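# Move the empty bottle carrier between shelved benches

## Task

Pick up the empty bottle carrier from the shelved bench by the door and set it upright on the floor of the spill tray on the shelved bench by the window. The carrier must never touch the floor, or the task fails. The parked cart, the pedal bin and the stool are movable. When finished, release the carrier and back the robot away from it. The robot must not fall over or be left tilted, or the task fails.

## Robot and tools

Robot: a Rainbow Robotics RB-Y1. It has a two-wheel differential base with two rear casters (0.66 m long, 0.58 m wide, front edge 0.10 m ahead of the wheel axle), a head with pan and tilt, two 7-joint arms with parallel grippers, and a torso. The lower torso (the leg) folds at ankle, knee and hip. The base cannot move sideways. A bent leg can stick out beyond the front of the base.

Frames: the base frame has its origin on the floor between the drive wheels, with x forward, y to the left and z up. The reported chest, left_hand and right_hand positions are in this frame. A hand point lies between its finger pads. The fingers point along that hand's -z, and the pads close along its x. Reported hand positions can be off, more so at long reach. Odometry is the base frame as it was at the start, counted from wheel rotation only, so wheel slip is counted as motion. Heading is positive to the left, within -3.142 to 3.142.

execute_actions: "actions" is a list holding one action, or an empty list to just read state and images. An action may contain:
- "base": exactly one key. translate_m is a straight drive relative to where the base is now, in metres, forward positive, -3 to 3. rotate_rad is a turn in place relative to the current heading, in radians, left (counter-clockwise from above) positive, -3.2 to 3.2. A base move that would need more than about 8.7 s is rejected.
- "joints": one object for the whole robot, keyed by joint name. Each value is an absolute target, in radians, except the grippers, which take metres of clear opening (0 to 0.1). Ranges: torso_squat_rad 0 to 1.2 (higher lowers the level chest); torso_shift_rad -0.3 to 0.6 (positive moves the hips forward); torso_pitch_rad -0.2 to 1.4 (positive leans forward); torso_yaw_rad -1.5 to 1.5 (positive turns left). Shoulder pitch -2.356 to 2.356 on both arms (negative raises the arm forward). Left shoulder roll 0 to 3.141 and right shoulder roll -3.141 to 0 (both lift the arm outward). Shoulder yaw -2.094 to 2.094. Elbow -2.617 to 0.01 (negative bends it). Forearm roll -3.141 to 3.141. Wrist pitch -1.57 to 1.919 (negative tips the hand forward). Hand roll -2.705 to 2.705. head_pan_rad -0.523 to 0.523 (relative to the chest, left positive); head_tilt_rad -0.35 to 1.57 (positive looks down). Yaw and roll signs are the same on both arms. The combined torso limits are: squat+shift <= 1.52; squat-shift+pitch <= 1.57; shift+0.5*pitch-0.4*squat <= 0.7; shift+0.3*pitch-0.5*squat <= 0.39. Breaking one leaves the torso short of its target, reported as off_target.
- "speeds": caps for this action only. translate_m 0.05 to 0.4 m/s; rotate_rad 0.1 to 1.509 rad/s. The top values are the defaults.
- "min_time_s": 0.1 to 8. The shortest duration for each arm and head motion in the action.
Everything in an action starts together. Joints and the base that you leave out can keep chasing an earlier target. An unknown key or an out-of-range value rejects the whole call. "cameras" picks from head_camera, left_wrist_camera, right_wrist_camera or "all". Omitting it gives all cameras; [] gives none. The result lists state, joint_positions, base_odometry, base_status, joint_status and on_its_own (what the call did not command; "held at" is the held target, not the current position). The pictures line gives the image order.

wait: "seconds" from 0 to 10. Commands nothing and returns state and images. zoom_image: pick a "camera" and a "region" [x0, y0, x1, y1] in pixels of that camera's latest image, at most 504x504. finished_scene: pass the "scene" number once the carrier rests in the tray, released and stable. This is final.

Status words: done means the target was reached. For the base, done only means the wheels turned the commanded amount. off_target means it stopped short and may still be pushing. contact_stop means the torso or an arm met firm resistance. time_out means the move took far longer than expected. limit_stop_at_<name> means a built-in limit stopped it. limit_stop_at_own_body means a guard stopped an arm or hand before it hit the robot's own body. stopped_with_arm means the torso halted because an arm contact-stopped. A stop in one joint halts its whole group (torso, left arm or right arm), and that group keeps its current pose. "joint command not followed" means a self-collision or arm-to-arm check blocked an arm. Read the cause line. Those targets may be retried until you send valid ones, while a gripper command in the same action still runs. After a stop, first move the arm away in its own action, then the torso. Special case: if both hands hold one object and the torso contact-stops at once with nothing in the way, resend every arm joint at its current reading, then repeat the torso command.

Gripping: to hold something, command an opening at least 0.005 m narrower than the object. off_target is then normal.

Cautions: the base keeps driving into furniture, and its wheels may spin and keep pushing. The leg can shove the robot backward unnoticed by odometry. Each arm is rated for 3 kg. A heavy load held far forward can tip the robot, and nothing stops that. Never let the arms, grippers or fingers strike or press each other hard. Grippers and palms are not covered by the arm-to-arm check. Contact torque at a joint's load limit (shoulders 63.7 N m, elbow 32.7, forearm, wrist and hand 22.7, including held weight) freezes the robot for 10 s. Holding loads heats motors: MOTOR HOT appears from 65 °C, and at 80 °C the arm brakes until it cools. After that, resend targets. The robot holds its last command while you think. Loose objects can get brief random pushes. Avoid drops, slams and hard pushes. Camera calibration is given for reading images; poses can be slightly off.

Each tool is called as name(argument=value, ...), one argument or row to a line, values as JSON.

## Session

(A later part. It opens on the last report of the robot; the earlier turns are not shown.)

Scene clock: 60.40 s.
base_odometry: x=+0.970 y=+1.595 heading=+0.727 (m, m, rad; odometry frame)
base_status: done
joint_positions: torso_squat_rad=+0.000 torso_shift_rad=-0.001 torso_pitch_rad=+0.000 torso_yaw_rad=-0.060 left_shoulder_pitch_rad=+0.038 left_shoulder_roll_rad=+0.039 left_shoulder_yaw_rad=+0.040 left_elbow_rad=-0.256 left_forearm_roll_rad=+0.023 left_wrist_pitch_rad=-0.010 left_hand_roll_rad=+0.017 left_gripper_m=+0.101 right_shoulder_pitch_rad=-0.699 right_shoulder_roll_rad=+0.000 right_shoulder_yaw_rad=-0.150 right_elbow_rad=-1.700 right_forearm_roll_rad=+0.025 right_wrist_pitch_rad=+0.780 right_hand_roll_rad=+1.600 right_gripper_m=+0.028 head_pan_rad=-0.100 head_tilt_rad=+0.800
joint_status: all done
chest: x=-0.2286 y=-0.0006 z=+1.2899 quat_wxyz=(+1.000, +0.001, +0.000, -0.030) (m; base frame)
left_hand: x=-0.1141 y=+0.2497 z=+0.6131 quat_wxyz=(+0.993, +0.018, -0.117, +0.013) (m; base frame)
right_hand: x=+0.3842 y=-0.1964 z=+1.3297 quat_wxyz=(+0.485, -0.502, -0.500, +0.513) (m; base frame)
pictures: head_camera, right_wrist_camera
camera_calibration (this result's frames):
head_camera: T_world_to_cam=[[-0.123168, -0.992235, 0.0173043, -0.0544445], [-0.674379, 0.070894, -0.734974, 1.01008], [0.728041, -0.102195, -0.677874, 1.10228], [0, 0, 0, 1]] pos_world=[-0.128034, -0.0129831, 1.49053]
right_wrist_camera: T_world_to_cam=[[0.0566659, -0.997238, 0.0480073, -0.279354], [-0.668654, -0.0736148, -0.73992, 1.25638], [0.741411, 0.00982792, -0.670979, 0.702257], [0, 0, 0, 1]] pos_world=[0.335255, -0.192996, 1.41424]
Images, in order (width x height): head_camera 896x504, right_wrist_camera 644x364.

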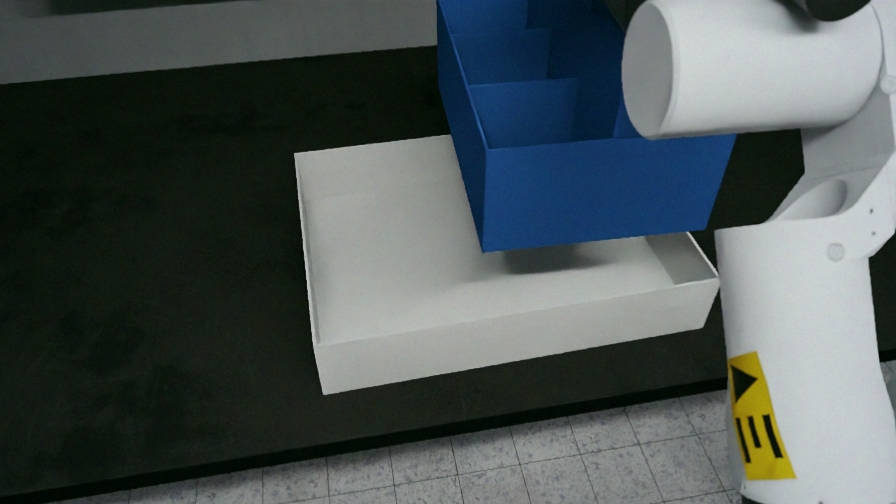

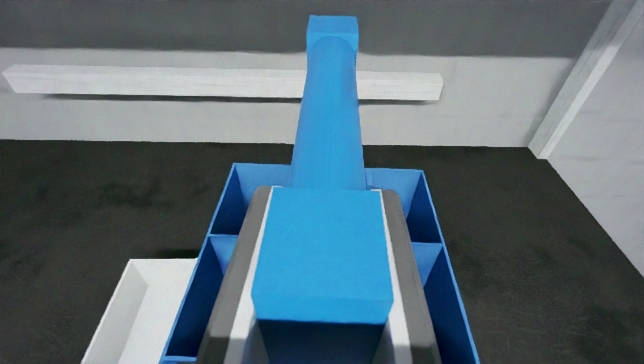

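execute_actions(
  actions=[
    {"base":{"translate_m":-0.55},"joints":{"torso_yaw_rad":0,"head_pan_rad":0,"head_tilt_rad":0.5}},
  ],
  cameras=[],
)

execute_actions(
  actions=[
    {"joints":{"right_shoulder_pitch_rad":-1.35,"right_elbow_rad":-0.25,"right_wrist_pitch_rad":0},"min_time_s":3},
  ],
  cameras=[],
)

execute_actions(
  actions=[
    {"joints":{"right_forearm_roll_rad":1.6,"right_hand_roll_rad":0.025},"min_time_s":3},
  ],
  cameras=[],
)

execute_actions(
  actions=[
    {"joints":{"right_wrist_pitch_rad":-1.2},"min_time_s":3},
  ],
  cameras=["head_camera"],
)

Scene clock: 63.87 s.
base_odometry: x=+0.559 y=+1.229 heading=+0.726 (m, m, rad; odometry frame)
base_status: done
joint_positions: torso_squat_rad=+0.000 torso_shift_rad=-0.001 torso_pitch_rad=+0.000 torso_yaw_rad=+0.000 left_shoulder_pitch_rad=+0.037 left_shoulder_roll_rad=+0.039 left_shoulder_yaw_rad=+0.040 left_elbow_rad=-0.256 left_forearm_roll_rad=+0.023 left_wrist_pitch_rad=-0.010 left_hand_roll_rad=+0.017 left_gripper_m=+0.101 right_shoulder_pitch_rad=-0.699 right_shoulder_roll_rad=+0.000 right_shoulder_yaw_rad=-0.150 right_elbow_rad=-1.700 right_forearm_roll_rad=+0.025 right_wrist_pitch_rad=+0.780 right_hand_roll_rad=+1.600 right_gripper_m=+0.028 head_pan_rad=+0.000 head_tilt_rad=+0.500
joint_status: all done
chest: x=-0.2285 y=-0.0006 z=+1.2899 quat_wxyz=(+1.000, +0.001, +0.000, +0.000) (m; base frame)
left_hand: x=-0.1291 y=+0.2562 z=+0.6131 quat_wxyz=(+0.992, +0.022, -0.116, +0.043) (m; base frame)
right_hand: x=+0.3950 y=-0.1593 z=+1.3297 quat_wxyz=(+0.469, -0.487, -0.515, +0.527) (m; base frame)
pictures: none
No camera images: the call's "cameras" was empty. Leave "cameras" out to get every camera's image.

Scene clock: 67.17 s.
base_odometry: x=+0.559 y=+1.229 heading=+0.726 (m, m, rad; odometry frame)
base_status: not commanded
joint_positions: torso_squat_rad=+0.000 torso_shift_rad=-0.001 torso_pitch_rad=+0.000 torso_yaw_rad=+0.000 left_shoulder_pitch_rad=+0.037 left_shoulder_roll_rad=+0.039 left_shoulder_yaw_rad=+0.040 left_elbow_rad=-0.256 left_forearm_roll_rad=+0.023 left_wrist_pitch_rad=-0.010 left_hand_roll_rad=+0.017 left_gripper_m=+0.101 right_shoulder_pitch_rad=-1.349 right_shoulder_roll_rad=+0.000 right_shoulder_yaw_rad=-0.150 right_elbow_rad=-0.250 right_forearm_roll_rad=+0.025 right_wrist_pitch_rad=+0.000 right_hand_roll_rad=+1.600 right_gripper_m=+0.028 head_pan_rad=+0.000 head_tilt_rad=+0.500
joint_status: all done
chest: x=-0.2285 y=-0.0006 z=+1.2899 quat_wxyz=(+1.000, +0.001, +0.000, +0.000) (m; base frame)
left_hand: x=-0.1291 y=+0.2562 z=+0.6131 quat_wxyz=(+0.992, +0.022, -0.116, +0.043) (m; base frame)
right_hand: x=+0.4963 y=-0.0079 z=+1.2495 quat_wxyz=(+0.385, -0.450, -0.513, +0.621) (m; base frame)
pictures: none
No camera images: the call's "cameras" was empty. Leave "cameras" out to get every camera's image.

Scene clock: 70.47 s.
base_odometry: x=+0.559 y=+1.229 heading=+0.726 (m, m, rad; odometry frame)
base_status: not commanded
joint_positions: torso_squat_rad=+0.000 torso_shift_rad=-0.001 torso_pitch_rad=+0.000 torso_yaw_rad=+0.000 left_shoulder_pitch_rad=+0.037 left_shoulder_roll_rad=+0.039 left_shoulder_yaw_rad=+0.040 left_elbow_rad=-0.256 left_forearm_roll_rad=+0.023 left_wrist_pitch_rad=-0.010 left_hand_roll_rad=+0.017 left_gripper_m=+0.101 right_shoulder_pitch_rad=-1.349 right_shoulder_roll_rad=+0.000 right_shoulder_yaw_rad=-0.150 right_elbow_rad=-0.250 right_forearm_roll_rad=+1.600 right_wrist_pitch_rad=+0.000 right_hand_roll_rad=+0.025 right_gripper_m=+0.028 head_pan_rad=+0.000 head_tilt_rad=+0.500
joint_status: all done
chest: x=-0.2285 y=-0.0006 z=+1.2899 quat_wxyz=(+1.000, +0.001, +0.000, +0.000) (m; base frame)
left_hand: x=-0.1291 y=+0.2562 z=+0.6131 quat_wxyz=(+0.992, +0.022, -0.116, +0.043) (m; base frame)
right_hand: x=+0.4963 y=-0.0079 z=+1.2495 quat_wxyz=(+0.385, -0.450, -0.513, +0.621) (m; base frame)
pictures: none
No camera images: the call's "cameras" was empty. Leave "cameras" out to get every camera's image.

Scene clock: 73.77 s.
base_odometry: x=+0.559 y=+1.229 heading=+0.726 (m, m, rad; odometry frame)
base_status: not commanded
joint_positions: torso_squat_rad=+0.000 torso_shift_rad=-0.001 torso_pitch_rad=+0.000 torso_yaw_rad=+0.000 left_shoulder_pitch_rad=+0.037 left_shoulder_roll_rad=+0.039 left_shoulder_yaw_rad=+0.040 left_elbow_rad=-0.256 left_forearm_roll_rad=+0.023 left_wrist_pitch_rad=-0.010 left_hand_roll_rad=+0.017 left_gripper_m=+0.101 right_shoulder_pitch_rad=-1.349 right_shoulder_roll_rad=+0.000 right_shoulder_yaw_rad=-0.150 right_elbow_rad=-0.250 right_forearm_roll_rad=+1.600 right_wrist_pitch_rad=-1.200 right_hand_roll_rad=+0.025 right_gripper_m=+0.028 head_pan_rad=+0.000 head_tilt_rad=+0.500
joint_status: all done
chest: x=-0.2285 y=-0.0006 z=+1.2899 quat_wxyz=(+1.000, +0.001, +0.000, +0.000) (m; base frame)
left_hand: x=-0.1291 y=+0.2562 z=+0.6131 quat_wxyz=(+0.992, +0.022, -0.116, +0.043) (m; base frame)
right_hand: x=+0.2920 y=+0.1524 z=+1.2296 quat_wxyz=(+0.022, -0.027, -0.650, +0.759) (m; base frame)
pictures: head_camera
camera_calibration (this result's frames):
head_camera: T_world_to_cam=[[0.0293268, -0.999198, 0.0272736, -0.036478], [-0.429685, -0.0372377, -0.90221, 1.30976], [0.902502, 0.0147398, -0.430433, 0.769674], [0, 0, 0, 1]] pos_world=[-0.130779, 0.00097877, 1.51397]
Images, in order (width x height): head_camera 896x504.

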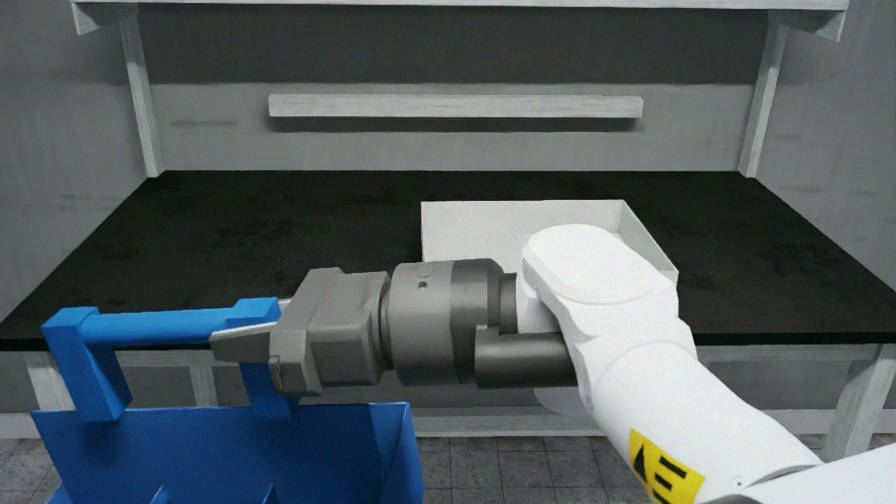

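execute_actions(
  actions=[
    {"joints":{"right_wrist_pitch_rad":-1.5,"torso_yaw_rad":-0.3,"right_forearm_roll_rad":1.45,"right_shoulder_pitch_rad":-1.5},"min_time_s":2},
  ],
  cameras=[],
)

Scene clock: 76.20 s.
base_odometry: x=+0.559 y=+1.229 heading=+0.726 (m, m, rad; odometry frame)
base_status: not commanded
joint_positions: torso_squat_rad=+0.000 torso_shift_rad=-0.001 torso_pitch_rad=+0.000 torso_yaw_rad=-0.300 left_shoulder_pitch_rad=+0.037 left_shoulder_roll_rad=+0.039 left_shoulder_yaw_rad=+0.040 left_elbow_rad=-0.256 left_forearm_roll_rad=+0.023 left_wrist_pitch_rad=-0.010 left_hand_roll_rad=+0.017 left_gripper_m=+0.101 right_shoulder_pitch_rad=-1.499 right_shoulder_roll_rad=-0.001 right_shoulder_yaw_rad=-0.150 right_elbow_rad=-0.250 right_forearm_roll_rad=+1.450 right_wrist_pitch_rad=-1.500 right_hand_roll_rad=+0.025 right_gripper_m=+0.028 head_pan_rad=+0.000 head_tilt_rad=+0.500
joint_status: all done
chest: x=-0.2285 y=-0.0006 z=+1.2899 quat_wxyz=(+0.989, +0.001, +0.000, -0.149) (m; base frame)
left_hand: x=-0.0579 y=+0.2153 z=+0.6131 quat_wxyz=(+0.987, +0.004, -0.118, -0.106) (m; base frame)
right_hand: x=+0.2469 y=+0.0339 z=+1.3296 quat_wxyz=(-0.024, -0.042, -0.695, +0.717) (m; base frame)
pictures: none
No camera images: the call's "cameras" was empty. Leave "cameras" out to get every camera's image.

execute_actions(
  actions=[
    {"base":{"rotate_rad":-0.6},"joints":{"right_hand_roll_rad":-0.07,"head_pan_rad":0.2,"head_tilt_rad":0.9}},
  ],
  cameras=[],
)

execute_actions(
  actions=[
    {"base":{"translate_m":0.46}},
  ],
  cameras=[],
)

execute_actions(
  actions=[
    {"base":{"rotate_rad":0.6}},
  ],
  cameras=[],
)

execute_actions(
  actions=[
    {"base":{"translate_m":0.37}},
  ],
  cameras=["head_camera","right_wrist_camera"],
)

Scene clock: 79.00 s.
base_odometry: x=+0.558 y=+1.229 heading=+0.126 (m, m, rad; odometry frame)
base_status: done
joint_positions: torso_squat_rad=+0.000 torso_shift_rad=-0.001 torso_pitch_rad=+0.000 torso_yaw_rad=-0.300 left_shoulder_pitch_rad=+0.037 left_shoulder_roll_rad=+0.039 left_shoulder_yaw_rad=+0.040 left_elbow_rad=-0.256 left_forearm_roll_rad=+0.023 left_wrist_pitch_rad=-0.010 left_hand_roll_rad=+0.017 left_gripper_m=+0.101 right_shoulder_pitch_rad=-1.499 right_shoulder_roll_rad=+0.000 right_shoulder_yaw_rad=-0.150 right_elbow_rad=-0.250 right_forearm_roll_rad=+1.450 right_wrist_pitch_rad=-1.500 right_hand_roll_rad=-0.070 right_gripper_m=+0.028 head_pan_rad=+0.200 head_tilt_rad=+0.900
joint_status: all done
chest: x=-0.2285 y=-0.0005 z=+1.2899 quat_wxyz=(+0.989, +0.001, +0.000, -0.149) (m; base frame)
left_hand: x=-0.0579 y=+0.2153 z=+0.6131 quat_wxyz=(+0.987, +0.004, -0.118, -0.106) (m; base frame)
right_hand: x=+0.2469 y=+0.0340 z=+1.3297 quat_wxyz=(+0.010, -0.008, -0.696, +0.717) (m; base frame)
pictures: none
No camera images: the call's "cameras" was empty. Leave "cameras" out to get every camera's image.

Scene clock: 81.73 s.
base_odometry: x=+1.015 y=+1.287 heading=+0.126 (m, m, rad; odometry frame)
base_status: done
joint_positions: torso_squat_rad=+0.000 torso_shift_rad=-0.001 torso_pitch_rad=+0.000 torso_yaw_rad=-0.300 left_shoulder_pitch_rad=+0.037 left_shoulder_roll_rad=+0.039 left_shoulder_yaw_rad=+0.040 left_elbow_rad=-0.256 left_forearm_roll_rad=+0.023 left_wrist_pitch_rad=-0.010 left_hand_roll_rad=+0.017 left_gripper_m=+0.101 right_shoulder_pitch_rad=-1.499 right_shoulder_roll_rad=+0.000 right_shoulder_yaw_rad=-0.150 right_elbow_rad=-0.250 right_forearm_roll_rad=+1.450 right_wrist_pitch_rad=-1.500 right_hand_roll_rad=-0.070 right_gripper_m=+0.028 head_pan_rad=+0.200 head_tilt_rad=+0.900
joint_status: not commanded
chest: x=-0.2284 y=-0.0005 z=+1.2899 quat_wxyz=(+0.989, +0.001, +0.000, -0.149) (m; base frame)
left_hand: x=-0.0578 y=+0.2153 z=+0.6131 quat_wxyz=(+0.987, +0.004, -0.118, -0.106) (m; base frame)
right_hand: x=+0.2469 y=+0.0340 z=+1.3297 quat_wxyz=(+0.010, -0.008, -0.696, +0.717) (m; base frame)
pictures: none
No camera images: the call's "cameras" was empty. Leave "cameras" out to get every camera's image.

Scene clock: 84.40 s.
base_odometry: x=+1.015 y=+1.287 heading=+0.725 (m, m, rad; odometry frame)
base_status: done
joint_positions: torso_squat_rad=+0.000 torso_shift_rad=-0.001 torso_pitch_rad=+0.000 torso_yaw_rad=-0.300 left_shoulder_pitch_rad=+0.037 left_shoulder_roll_rad=+0.039 left_shoulder_yaw_rad=+0.040 left_elbow_rad=-0.256 left_forearm_roll_rad=+0.023 left_wrist_pitch_rad=-0.010 left_hand_roll_rad=+0.017 left_gripper_m=+0.101 right_shoulder_pitch_rad=-1.499 right_shoulder_roll_rad=+0.000 right_shoulder_yaw_rad=-0.150 right_elbow_rad=-0.250 right_forearm_roll_rad=+1.450 right_wrist_pitch_rad=-1.500 right_hand_roll_rad=-0.070 right_gripper_m=+0.028 head_pan_rad=+0.200 head_tilt_rad=+0.900
joint_status: not commanded
chest: x=-0.2284 y=-0.0006 z=+1.2899 quat_wxyz=(+0.989, +0.001, +0.000, -0.149) (m; base frame)
left_hand: x=-0.0578 y=+0.2153 z=+0.6131 quat_wxyz=(+0.987, +0.004, -0.118, -0.106) (m; base frame)
right_hand: x=+0.2469 y=+0.0340 z=+1.3297 quat_wxyz=(+0.010, -0.008, -0.696, +0.717) (m; base frame)
pictures: none
No camera images: the call's "cameras" was empty. Leave "cameras" out to get every camera's image.

Scene clock: 86.90 s.
base_odometry: x=+1.291 y=+1.532 heading=+0.726 (m, m, rad; odometry frame)
base_status: done
joint_positions: torso_squat_rad=+0.000 torso_shift_rad=-0.001 torso_pitch_rad=+0.000 torso_yaw_rad=-0.300 left_shoulder_pitch_rad=+0.037 left_shoulder_roll_rad=+0.039 left_shoulder_yaw_rad=+0.040 left_elbow_rad=-0.256 left_forearm_roll_rad=+0.023 left_wrist_pitch_rad=-0.010 left_hand_roll_rad=+0.017 left_gripper_m=+0.101 right_shoulder_pitch_rad=-1.500 right_shoulder_roll_rad=+0.000 right_shoulder_yaw_rad=-0.150 right_elbow_rad=-0.250 right_forearm_roll_rad=+1.450 right_wrist_pitch_rad=-1.500 right_hand_roll_rad=-0.070 right_gripper_m=+0.028 head_pan_rad=+0.200 head_tilt_rad=+0.900
joint_status: not commanded
chest: x=-0.2284 y=-0.0006 z=+1.2899 quat_wxyz=(+0.989, +0.001, +0.000, -0.149) (m; base frame)
left_hand: x=-0.0578 y=+0.2153 z=+0.6131 quat_wxyz=(+0.987, +0.004, -0.118, -0.106) (m; base frame)
right_hand: x=+0.2470 y=+0.0340 z=+1.3297 quat_wxyz=(+0.010, -0.008, -0.696, +0.717) (m; base frame)
pictures: head_camera, right_wrist_camera
camera_calibration (this result's frames):
head_camera: T_world_to_cam=[[-0.061848, -0.997993, 0.0135975, -0.0414738], [-0.747266, 0.03727, -0.663479, 0.888145], [0.661641, -0.0511958, -0.748071, 1.19338], [0, 0, 0, 1]] pos_world=[-0.128475, -0.0133956, 1.48257]
right_wrist_camera: T_world_to_cam=[[0.999874, 0.00539902, 0.0149607, -0.264942], [0.0145037, -0.695571, -0.718311, 1.00523], [0.00652807, 0.718437, -0.695561, 0.99183], [0, 0, 0, 1]] pos_world=[0.243854, -0.0119272, 1.41591]
Images, in order (width x height): head_camera 896x504, right_wrist_camera 644x364.

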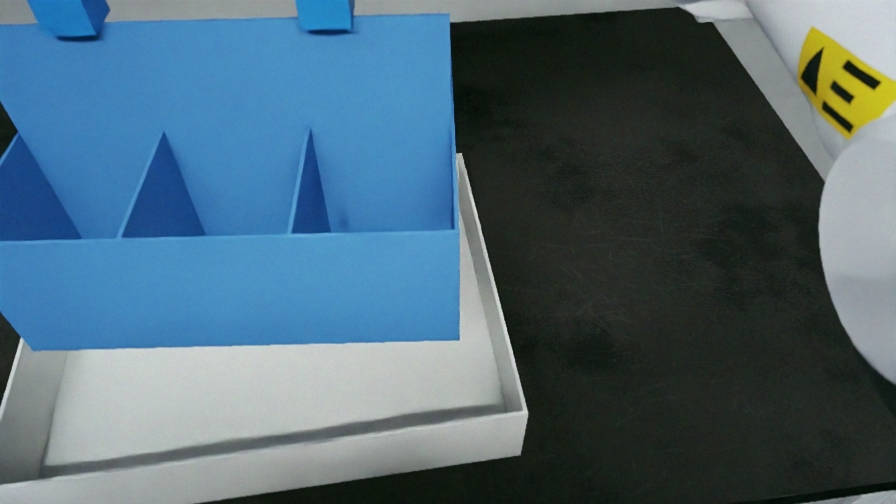

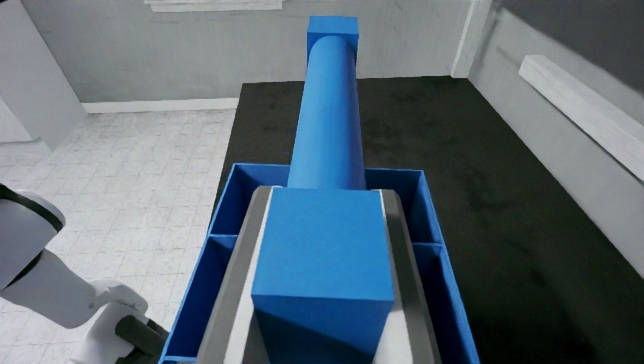

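Plausible. Lower partway.

execute_actions(
  actions=[
    {"joints":{"torso_squat_rad":0.5,"head_pan_rad":0.4}},
  ],
  cameras=["head_camera","right_wrist_camera"],
)

Scene clock: 89.47 s.
base_odometry: x=+1.291 y=+1.532 heading=+0.726 (m, m, rad; odometry frame)
base_status: not commanded
joint_positions: torso_squat_rad=+0.500 torso_shift_rad=-0.001 torso_pitch_rad=+0.000 torso_yaw_rad=-0.300 left_shoulder_pitch_rad=+0.037 left_shoulder_roll_rad=+0.039 left_shoulder_yaw_rad=+0.040 left_elbow_rad=-0.256 left_forearm_roll_rad=+0.023 left_wrist_pitch_rad=-0.010 left_hand_roll_rad=+0.017 left_gripper_m=+0.101 right_shoulder_pitch_rad=-1.500 right_shoulder_roll_rad=+0.000 right_shoulder_yaw_rad=-0.150 right_elbow_rad=-0.250 right_forearm_roll_rad=+1.450 right_wrist_pitch_rad=-1.500 right_hand_roll_rad=-0.070 right_gripper_m=+0.028 head_pan_rad=+0.400 head_tilt_rad=+0.900
joint_status: all done
chest: x=-0.2285 y=-0.0005 z=+1.2042 quat_wxyz=(+0.989, +0.001, +0.000, -0.149) (m; base frame)
left_hand: x=-0.0577 y=+0.2153 z=+0.5274 quat_wxyz=(+0.987, +0.004, -0.118, -0.106) (m; base frame)
right_hand: x=+0.2468 y=+0.0340 z=+1.2442 quat_wxyz=(+0.010, -0.009, -0.696, +0.717) (m; base frame)
pictures: head_camera, right_wrist_camera
camera_calibration (this result's frames):
head_camera: T_world_to_cam=[[0.13765, -0.990387, 0.0136216, 0.00112173], [-0.73938, -0.111895, -0.663925, 0.832322], [0.659067, 0.0813176, -0.747675, 1.12931], [0, 0, 0, 1]] pos_world=[-0.12904, 0.00241103, 1.39694]
right_wrist_camera: T_world_to_cam=[[0.999868, 0.00539868, 0.0153251, -0.263966], [0.0147653, -0.695571, -0.718306, 0.943757], [0.00678182, 0.718437, -0.695559, 0.932273], [0, 0, 0, 1]] pos_world=[0.243674, -0.0119049, 1.3304]
Images, in order (width x height): head_camera 896x504, right_wrist_camera 644x364.

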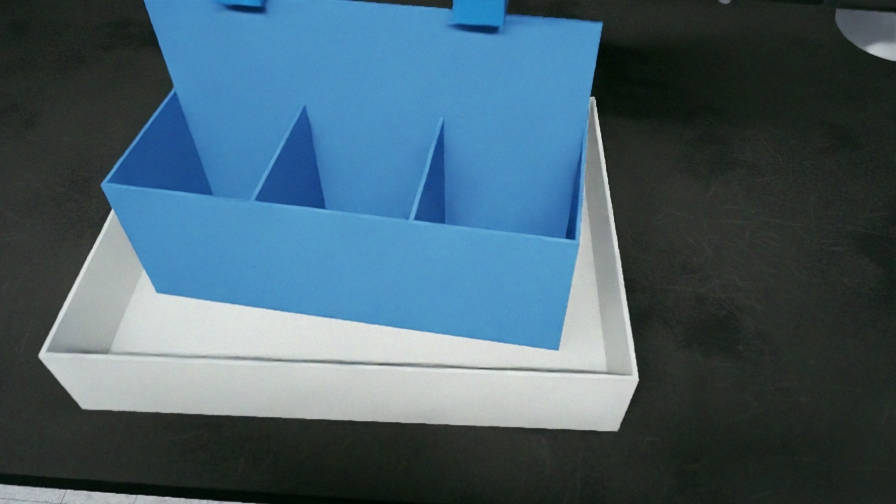

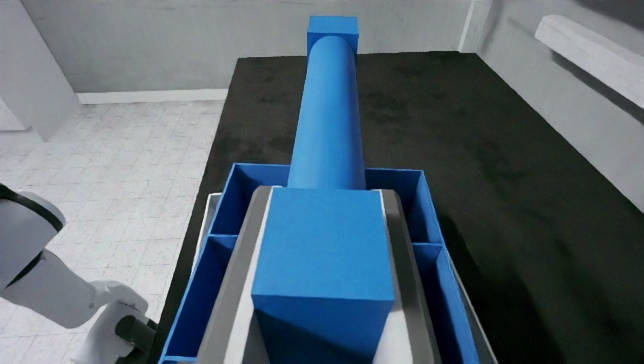

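execute_actions(
  actions=[
    {"joints":{"torso_squat_rad":0.64}},
  ],
  cameras=["head_camera","right_wrist_camera"],
)

Scene clock: 92.73 s.
base_odometry: x=+1.291 y=+1.532 heading=+0.726 (m, m, rad; odometry frame)
base_status: not commanded
joint_positions: torso_squat_rad=+0.640 torso_shift_rad=-0.001 torso_pitch_rad=+0.000 torso_yaw_rad=-0.300 left_shoulder_pitch_rad=+0.037 left_shoulder_roll_rad=+0.039 left_shoulder_yaw_rad=+0.040 left_elbow_rad=-0.256 left_forearm_roll_rad=+0.023 left_wrist_pitch_rad=-0.010 left_hand_roll_rad=+0.017 left_gripper_m=+0.101 right_shoulder_pitch_rad=-1.500 right_shoulder_roll_rad=+0.000 right_shoulder_yaw_rad=-0.150 right_elbow_rad=-0.250 right_forearm_roll_rad=+1.450 right_wrist_pitch_rad=-1.500 right_hand_roll_rad=-0.070 right_gripper_m=+0.028 head_pan_rad=+0.400 head_tilt_rad=+0.900
joint_status: all done
chest: x=-0.2285 y=-0.0005 z=+1.1514 quat_wxyz=(+0.989, +0.001, +0.000, -0.149) (m; base frame)
left_hand: x=-0.0576 y=+0.2153 z=+0.4746 quat_wxyz=(+0.987, +0.004, -0.118, -0.106) (m; base frame)
right_hand: x=+0.2469 y=+0.0340 z=+1.1913 quat_wxyz=(+0.010, -0.009, -0.696, +0.717) (m; base frame)
pictures: head_camera, right_wrist_camera
camera_calibration (this result's frames):
head_camera: T_world_to_cam=[[0.137653, -0.990387, 0.0136231, 0.00185024], [-0.739375, -0.111898, -0.663931, 0.797267], [0.659072, 0.0813194, -0.74767, 1.08977], [0, 0, 0, 1]] pos_world=[-0.129014, 0.00242507, 1.34409]
right_wrist_camera: T_world_to_cam=[[0.999867, 0.00541593, 0.0153888, -0.263259], [0.0148229, -0.695576, -0.718299, 0.905812], [0.0068138, 0.718432, -0.695564, 0.895519], [0, 0, 0, 1]] pos_world=[0.243695, -0.0118823, 1.27759]
Images, in order (width x height): head_camera 896x504, right_wrist_camera 644x364.

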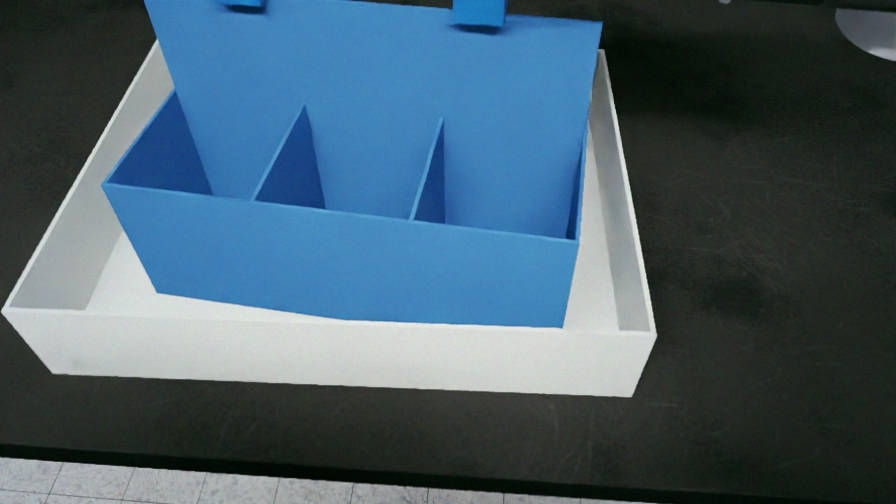

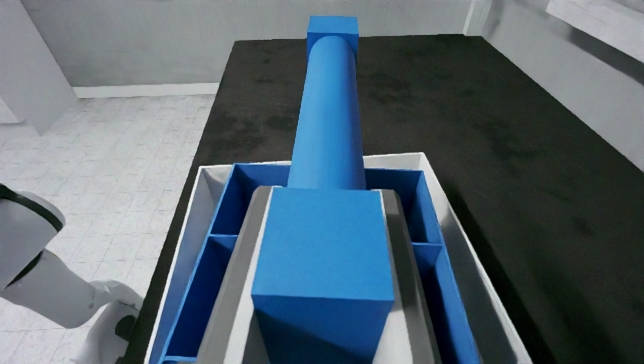

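execute_actions(
  actions=[
    {"joints":{"torso_squat_rad":0.69}},
  ],
  cameras=["head_camera"],
)

Scene clock: 93.67 s.
base_odometry: x=+1.291 y=+1.532 heading=+0.726 (m, m, rad; odometry frame)
base_status: not commanded
joint_positions: torso_squat_rad=+0.690 torso_shift_rad=-0.001 torso_pitch_rad=-0.002 torso_yaw_rad=-0.300 left_shoulder_pitch_rad=+0.037 left_shoulder_roll_rad=+0.039 left_shoulder_yaw_rad=+0.040 left_elbow_rad=-0.256 left_forearm_roll_rad=+0.023 left_wrist_pitch_rad=-0.010 left_hand_roll_rad=+0.017 left_gripper_m=+0.101 right_shoulder_pitch_rad=-1.503 right_shoulder_roll_rad=-0.001 right_shoulder_yaw_rad=-0.151 right_elbow_rad=-0.252 right_forearm_roll_rad=+1.449 right_wrist_pitch_rad=-1.500 right_hand_roll_rad=-0.070 right_gripper_m=+0.028 head_pan_rad=+0.400 head_tilt_rad=+0.900
joint_status: all done
chest: x=-0.2291 y=-0.0005 z=+1.1298 quat_wxyz=(+0.989, +0.001, -0.001, -0.149) (m; base frame)
left_hand: x=-0.0574 y=+0.2154 z=+0.4532 quat_wxyz=(+0.987, +0.004, -0.118, -0.106) (m; base frame)
right_hand: x=+0.2460 y=+0.0344 z=+1.1729 quat_wxyz=(+0.007, -0.010, -0.697, +0.717) (m; base frame)
pictures: head_camera
camera_calibration (this result's frames):
head_camera: T_world_to_cam=[[0.137637, -0.990387, 0.0138015, 0.00203752], [-0.738514, -0.111899, -0.664887, 0.783679], [0.66004, 0.0813201, -0.746816, 1.07329], [0, 0, 0, 1]] pos_world=[-0.129934, 0.00243084, 1.32258]
Images, in order (width x height): head_camera 896x504.

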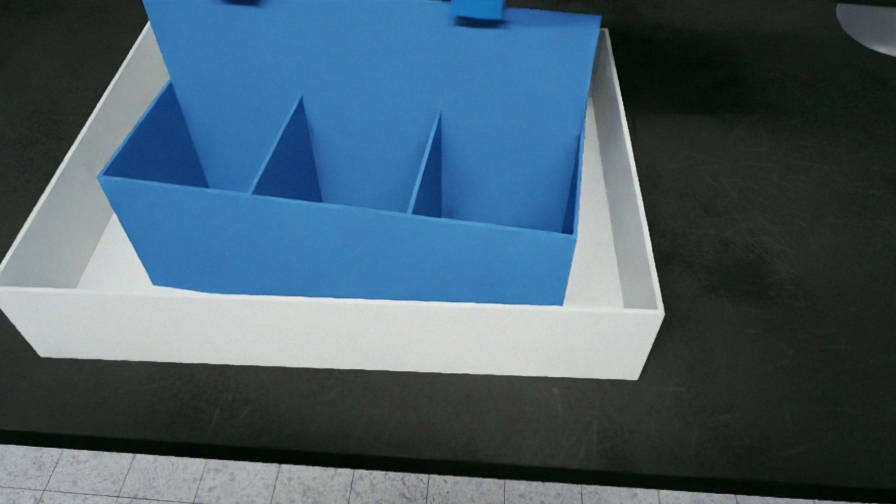

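Landed. Release, rise, back away.

execute_actions(
  actions=[
    {"joints":{"right_gripper_m":0.1}},
  ],
  cameras=[],
)

execute_actions(
  actions=[
    {"joints":{"torso_squat_rad":0.3}},
  ],
  cameras=[],
)

execute_actions(
  actions=[
    {"base":{"translate_m":-0.6},"joints":{"head_tilt_rad":0.5}},
  ],
  cameras=["head_camera"],
)

finished_scene(
  scene=1,
)

Scene clock: 95.37 s.
base_odometry: x=+1.291 y=+1.532 heading=+0.726 (m, m, rad; odometry frame)
base_status: not commanded
joint_positions: torso_squat_rad=+0.690 torso_shift_rad=-0.001 torso_pitch_rad=+0.000 torso_yaw_rad=-0.300 left_shoulder_pitch_rad=+0.037 left_shoulder_roll_rad=+0.039 left_shoulder_yaw_rad=+0.040 left_elbow_rad=-0.256 left_forearm_roll_rad=+0.023 left_wrist_pitch_rad=-0.010 left_hand_roll_rad=+0.017 left_gripper_m=+0.101 right_shoulder_pitch_rad=-1.500 right_shoulder_roll_rad=-0.001 right_shoulder_yaw_rad=-0.150 right_elbow_rad=-0.250 right_forearm_roll_rad=+1.450 right_wrist_pitch_rad=-1.500 right_hand_roll_rad=-0.070 right_gripper_m=+0.100 head_pan_rad=+0.400 head_tilt_rad=+0.900
joint_status: all done
chest: x=-0.2285 y=-0.0005 z=+1.1298 quat_wxyz=(+0.989, +0.001, +0.000, -0.149) (m; base frame)
left_hand: x=-0.0577 y=+0.2154 z=+0.4530 quat_wxyz=(+0.987, +0.004, -0.118, -0.106) (m; base frame)
right_hand: x=+0.2468 y=+0.0340 z=+1.1704 quat_wxyz=(+0.009, -0.009, -0.697, +0.717) (m; base frame)
pictures: none
No camera images: the call's "cameras" was empty. Leave "cameras" out to get every camera's image.

Scene clock: 97.47 s.
base_odometry: x=+1.291 y=+1.532 heading=+0.726 (m, m, rad; odometry frame)
base_status: not commanded
joint_positions: torso_squat_rad=+0.300 torso_shift_rad=-0.001 torso_pitch_rad=+0.000 torso_yaw_rad=-0.300 left_shoulder_pitch_rad=+0.037 left_shoulder_roll_rad=+0.039 left_shoulder_yaw_rad=+0.040 left_elbow_rad=-0.256 left_forearm_roll_rad=+0.023 left_wrist_pitch_rad=-0.010 left_hand_roll_rad=+0.017 left_gripper_m=+0.101 right_shoulder_pitch_rad=-1.500 right_shoulder_roll_rad=-0.001 right_shoulder_yaw_rad=-0.150 right_elbow_rad=-0.250 right_forearm_roll_rad=+1.450 right_wrist_pitch_rad=-1.500 right_hand_roll_rad=-0.070 right_gripper_m=+0.100 head_pan_rad=+0.400 head_tilt_rad=+0.900
joint_status: all done
chest: x=-0.2284 y=-0.0006 z=+1.2587 quat_wxyz=(+0.989, +0.001, +0.000, -0.149) (m; base frame)
left_hand: x=-0.0578 y=+0.2153 z=+0.5818 quat_wxyz=(+0.987, +0.004, -0.118, -0.106) (m; base frame)
right_hand: x=+0.2470 y=+0.0340 z=+1.2990 quat_wxyz=(+0.010, -0.009, -0.697, +0.717) (m; base frame)
pictures: none
No camera images: the call's "cameras" was empty. Leave "cameras" out to get every camera's image.

Scene clock: 100.97 s.
base_odometry: x=+0.843 y=+1.134 heading=+0.727 (m, m, rad; odometry frame)
base_status: done
joint_positions: torso_squat_rad=+0.300 torso_shift_rad=-0.001 torso_pitch_rad=+0.000 torso_yaw_rad=-0.300 left_shoulder_pitch_rad=+0.037 left_shoulder_roll_rad=+0.039 left_shoulder_yaw_rad=+0.040 left_elbow_rad=-0.256 left_forearm_roll_rad=+0.023 left_wrist_pitch_rad=-0.010 left_hand_roll_rad=+0.017 left_gripper_m=+0.101 right_shoulder_pitch_rad=-1.500 right_shoulder_roll_rad=-0.001 right_shoulder_yaw_rad=-0.150 right_elbow_rad=-0.250 right_forearm_roll_rad=+1.450 right_wrist_pitch_rad=-1.500 right_hand_roll_rad=-0.070 right_gripper_m=+0.100 head_pan_rad=+0.400 head_tilt_rad=+0.500
joint_status: all done
chest: x=-0.2285 y=-0.0006 z=+1.2587 quat_wxyz=(+0.989, +0.001, +0.000, -0.149) (m; base frame)
left_hand: x=-0.0579 y=+0.2154 z=+0.5818 quat_wxyz=(+0.987, +0.004, -0.118, -0.106) (m; base frame)
right_hand: x=+0.2468 y=+0.0340 z=+1.2991 quat_wxyz=(+0.010, -0.009, -0.697, +0.717) (m; base frame)
pictures: head_camera
camera_calibration (this result's frames):
head_camera: T_world_to_cam=[[0.128922, -0.991279, 0.0273004, -0.0214013], [-0.423567, -0.0799384, -0.902331, 1.28197], [0.896644, 0.104767, -0.430179, 0.756348], [0, 0, 0, 1]] pos_world=[-0.132414, 0.00202389, 1.48271]
Images, in order (width x height): head_camera 896x504.

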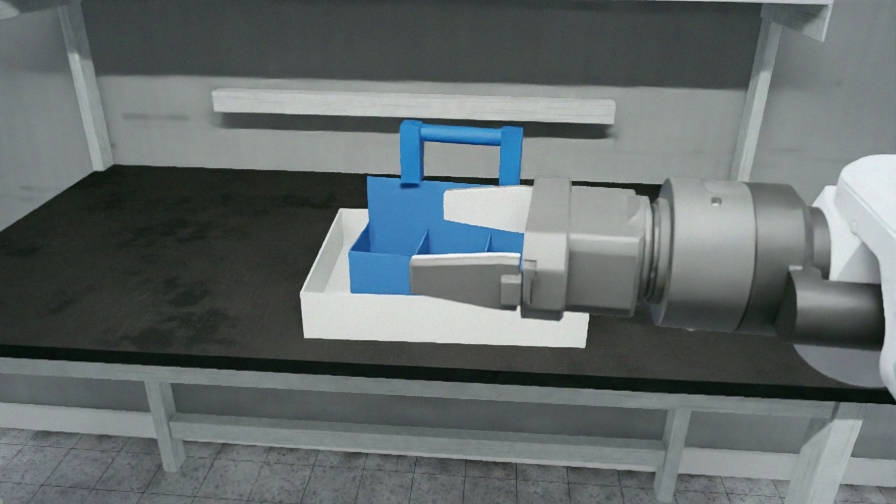

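The scene is finished: the task was done.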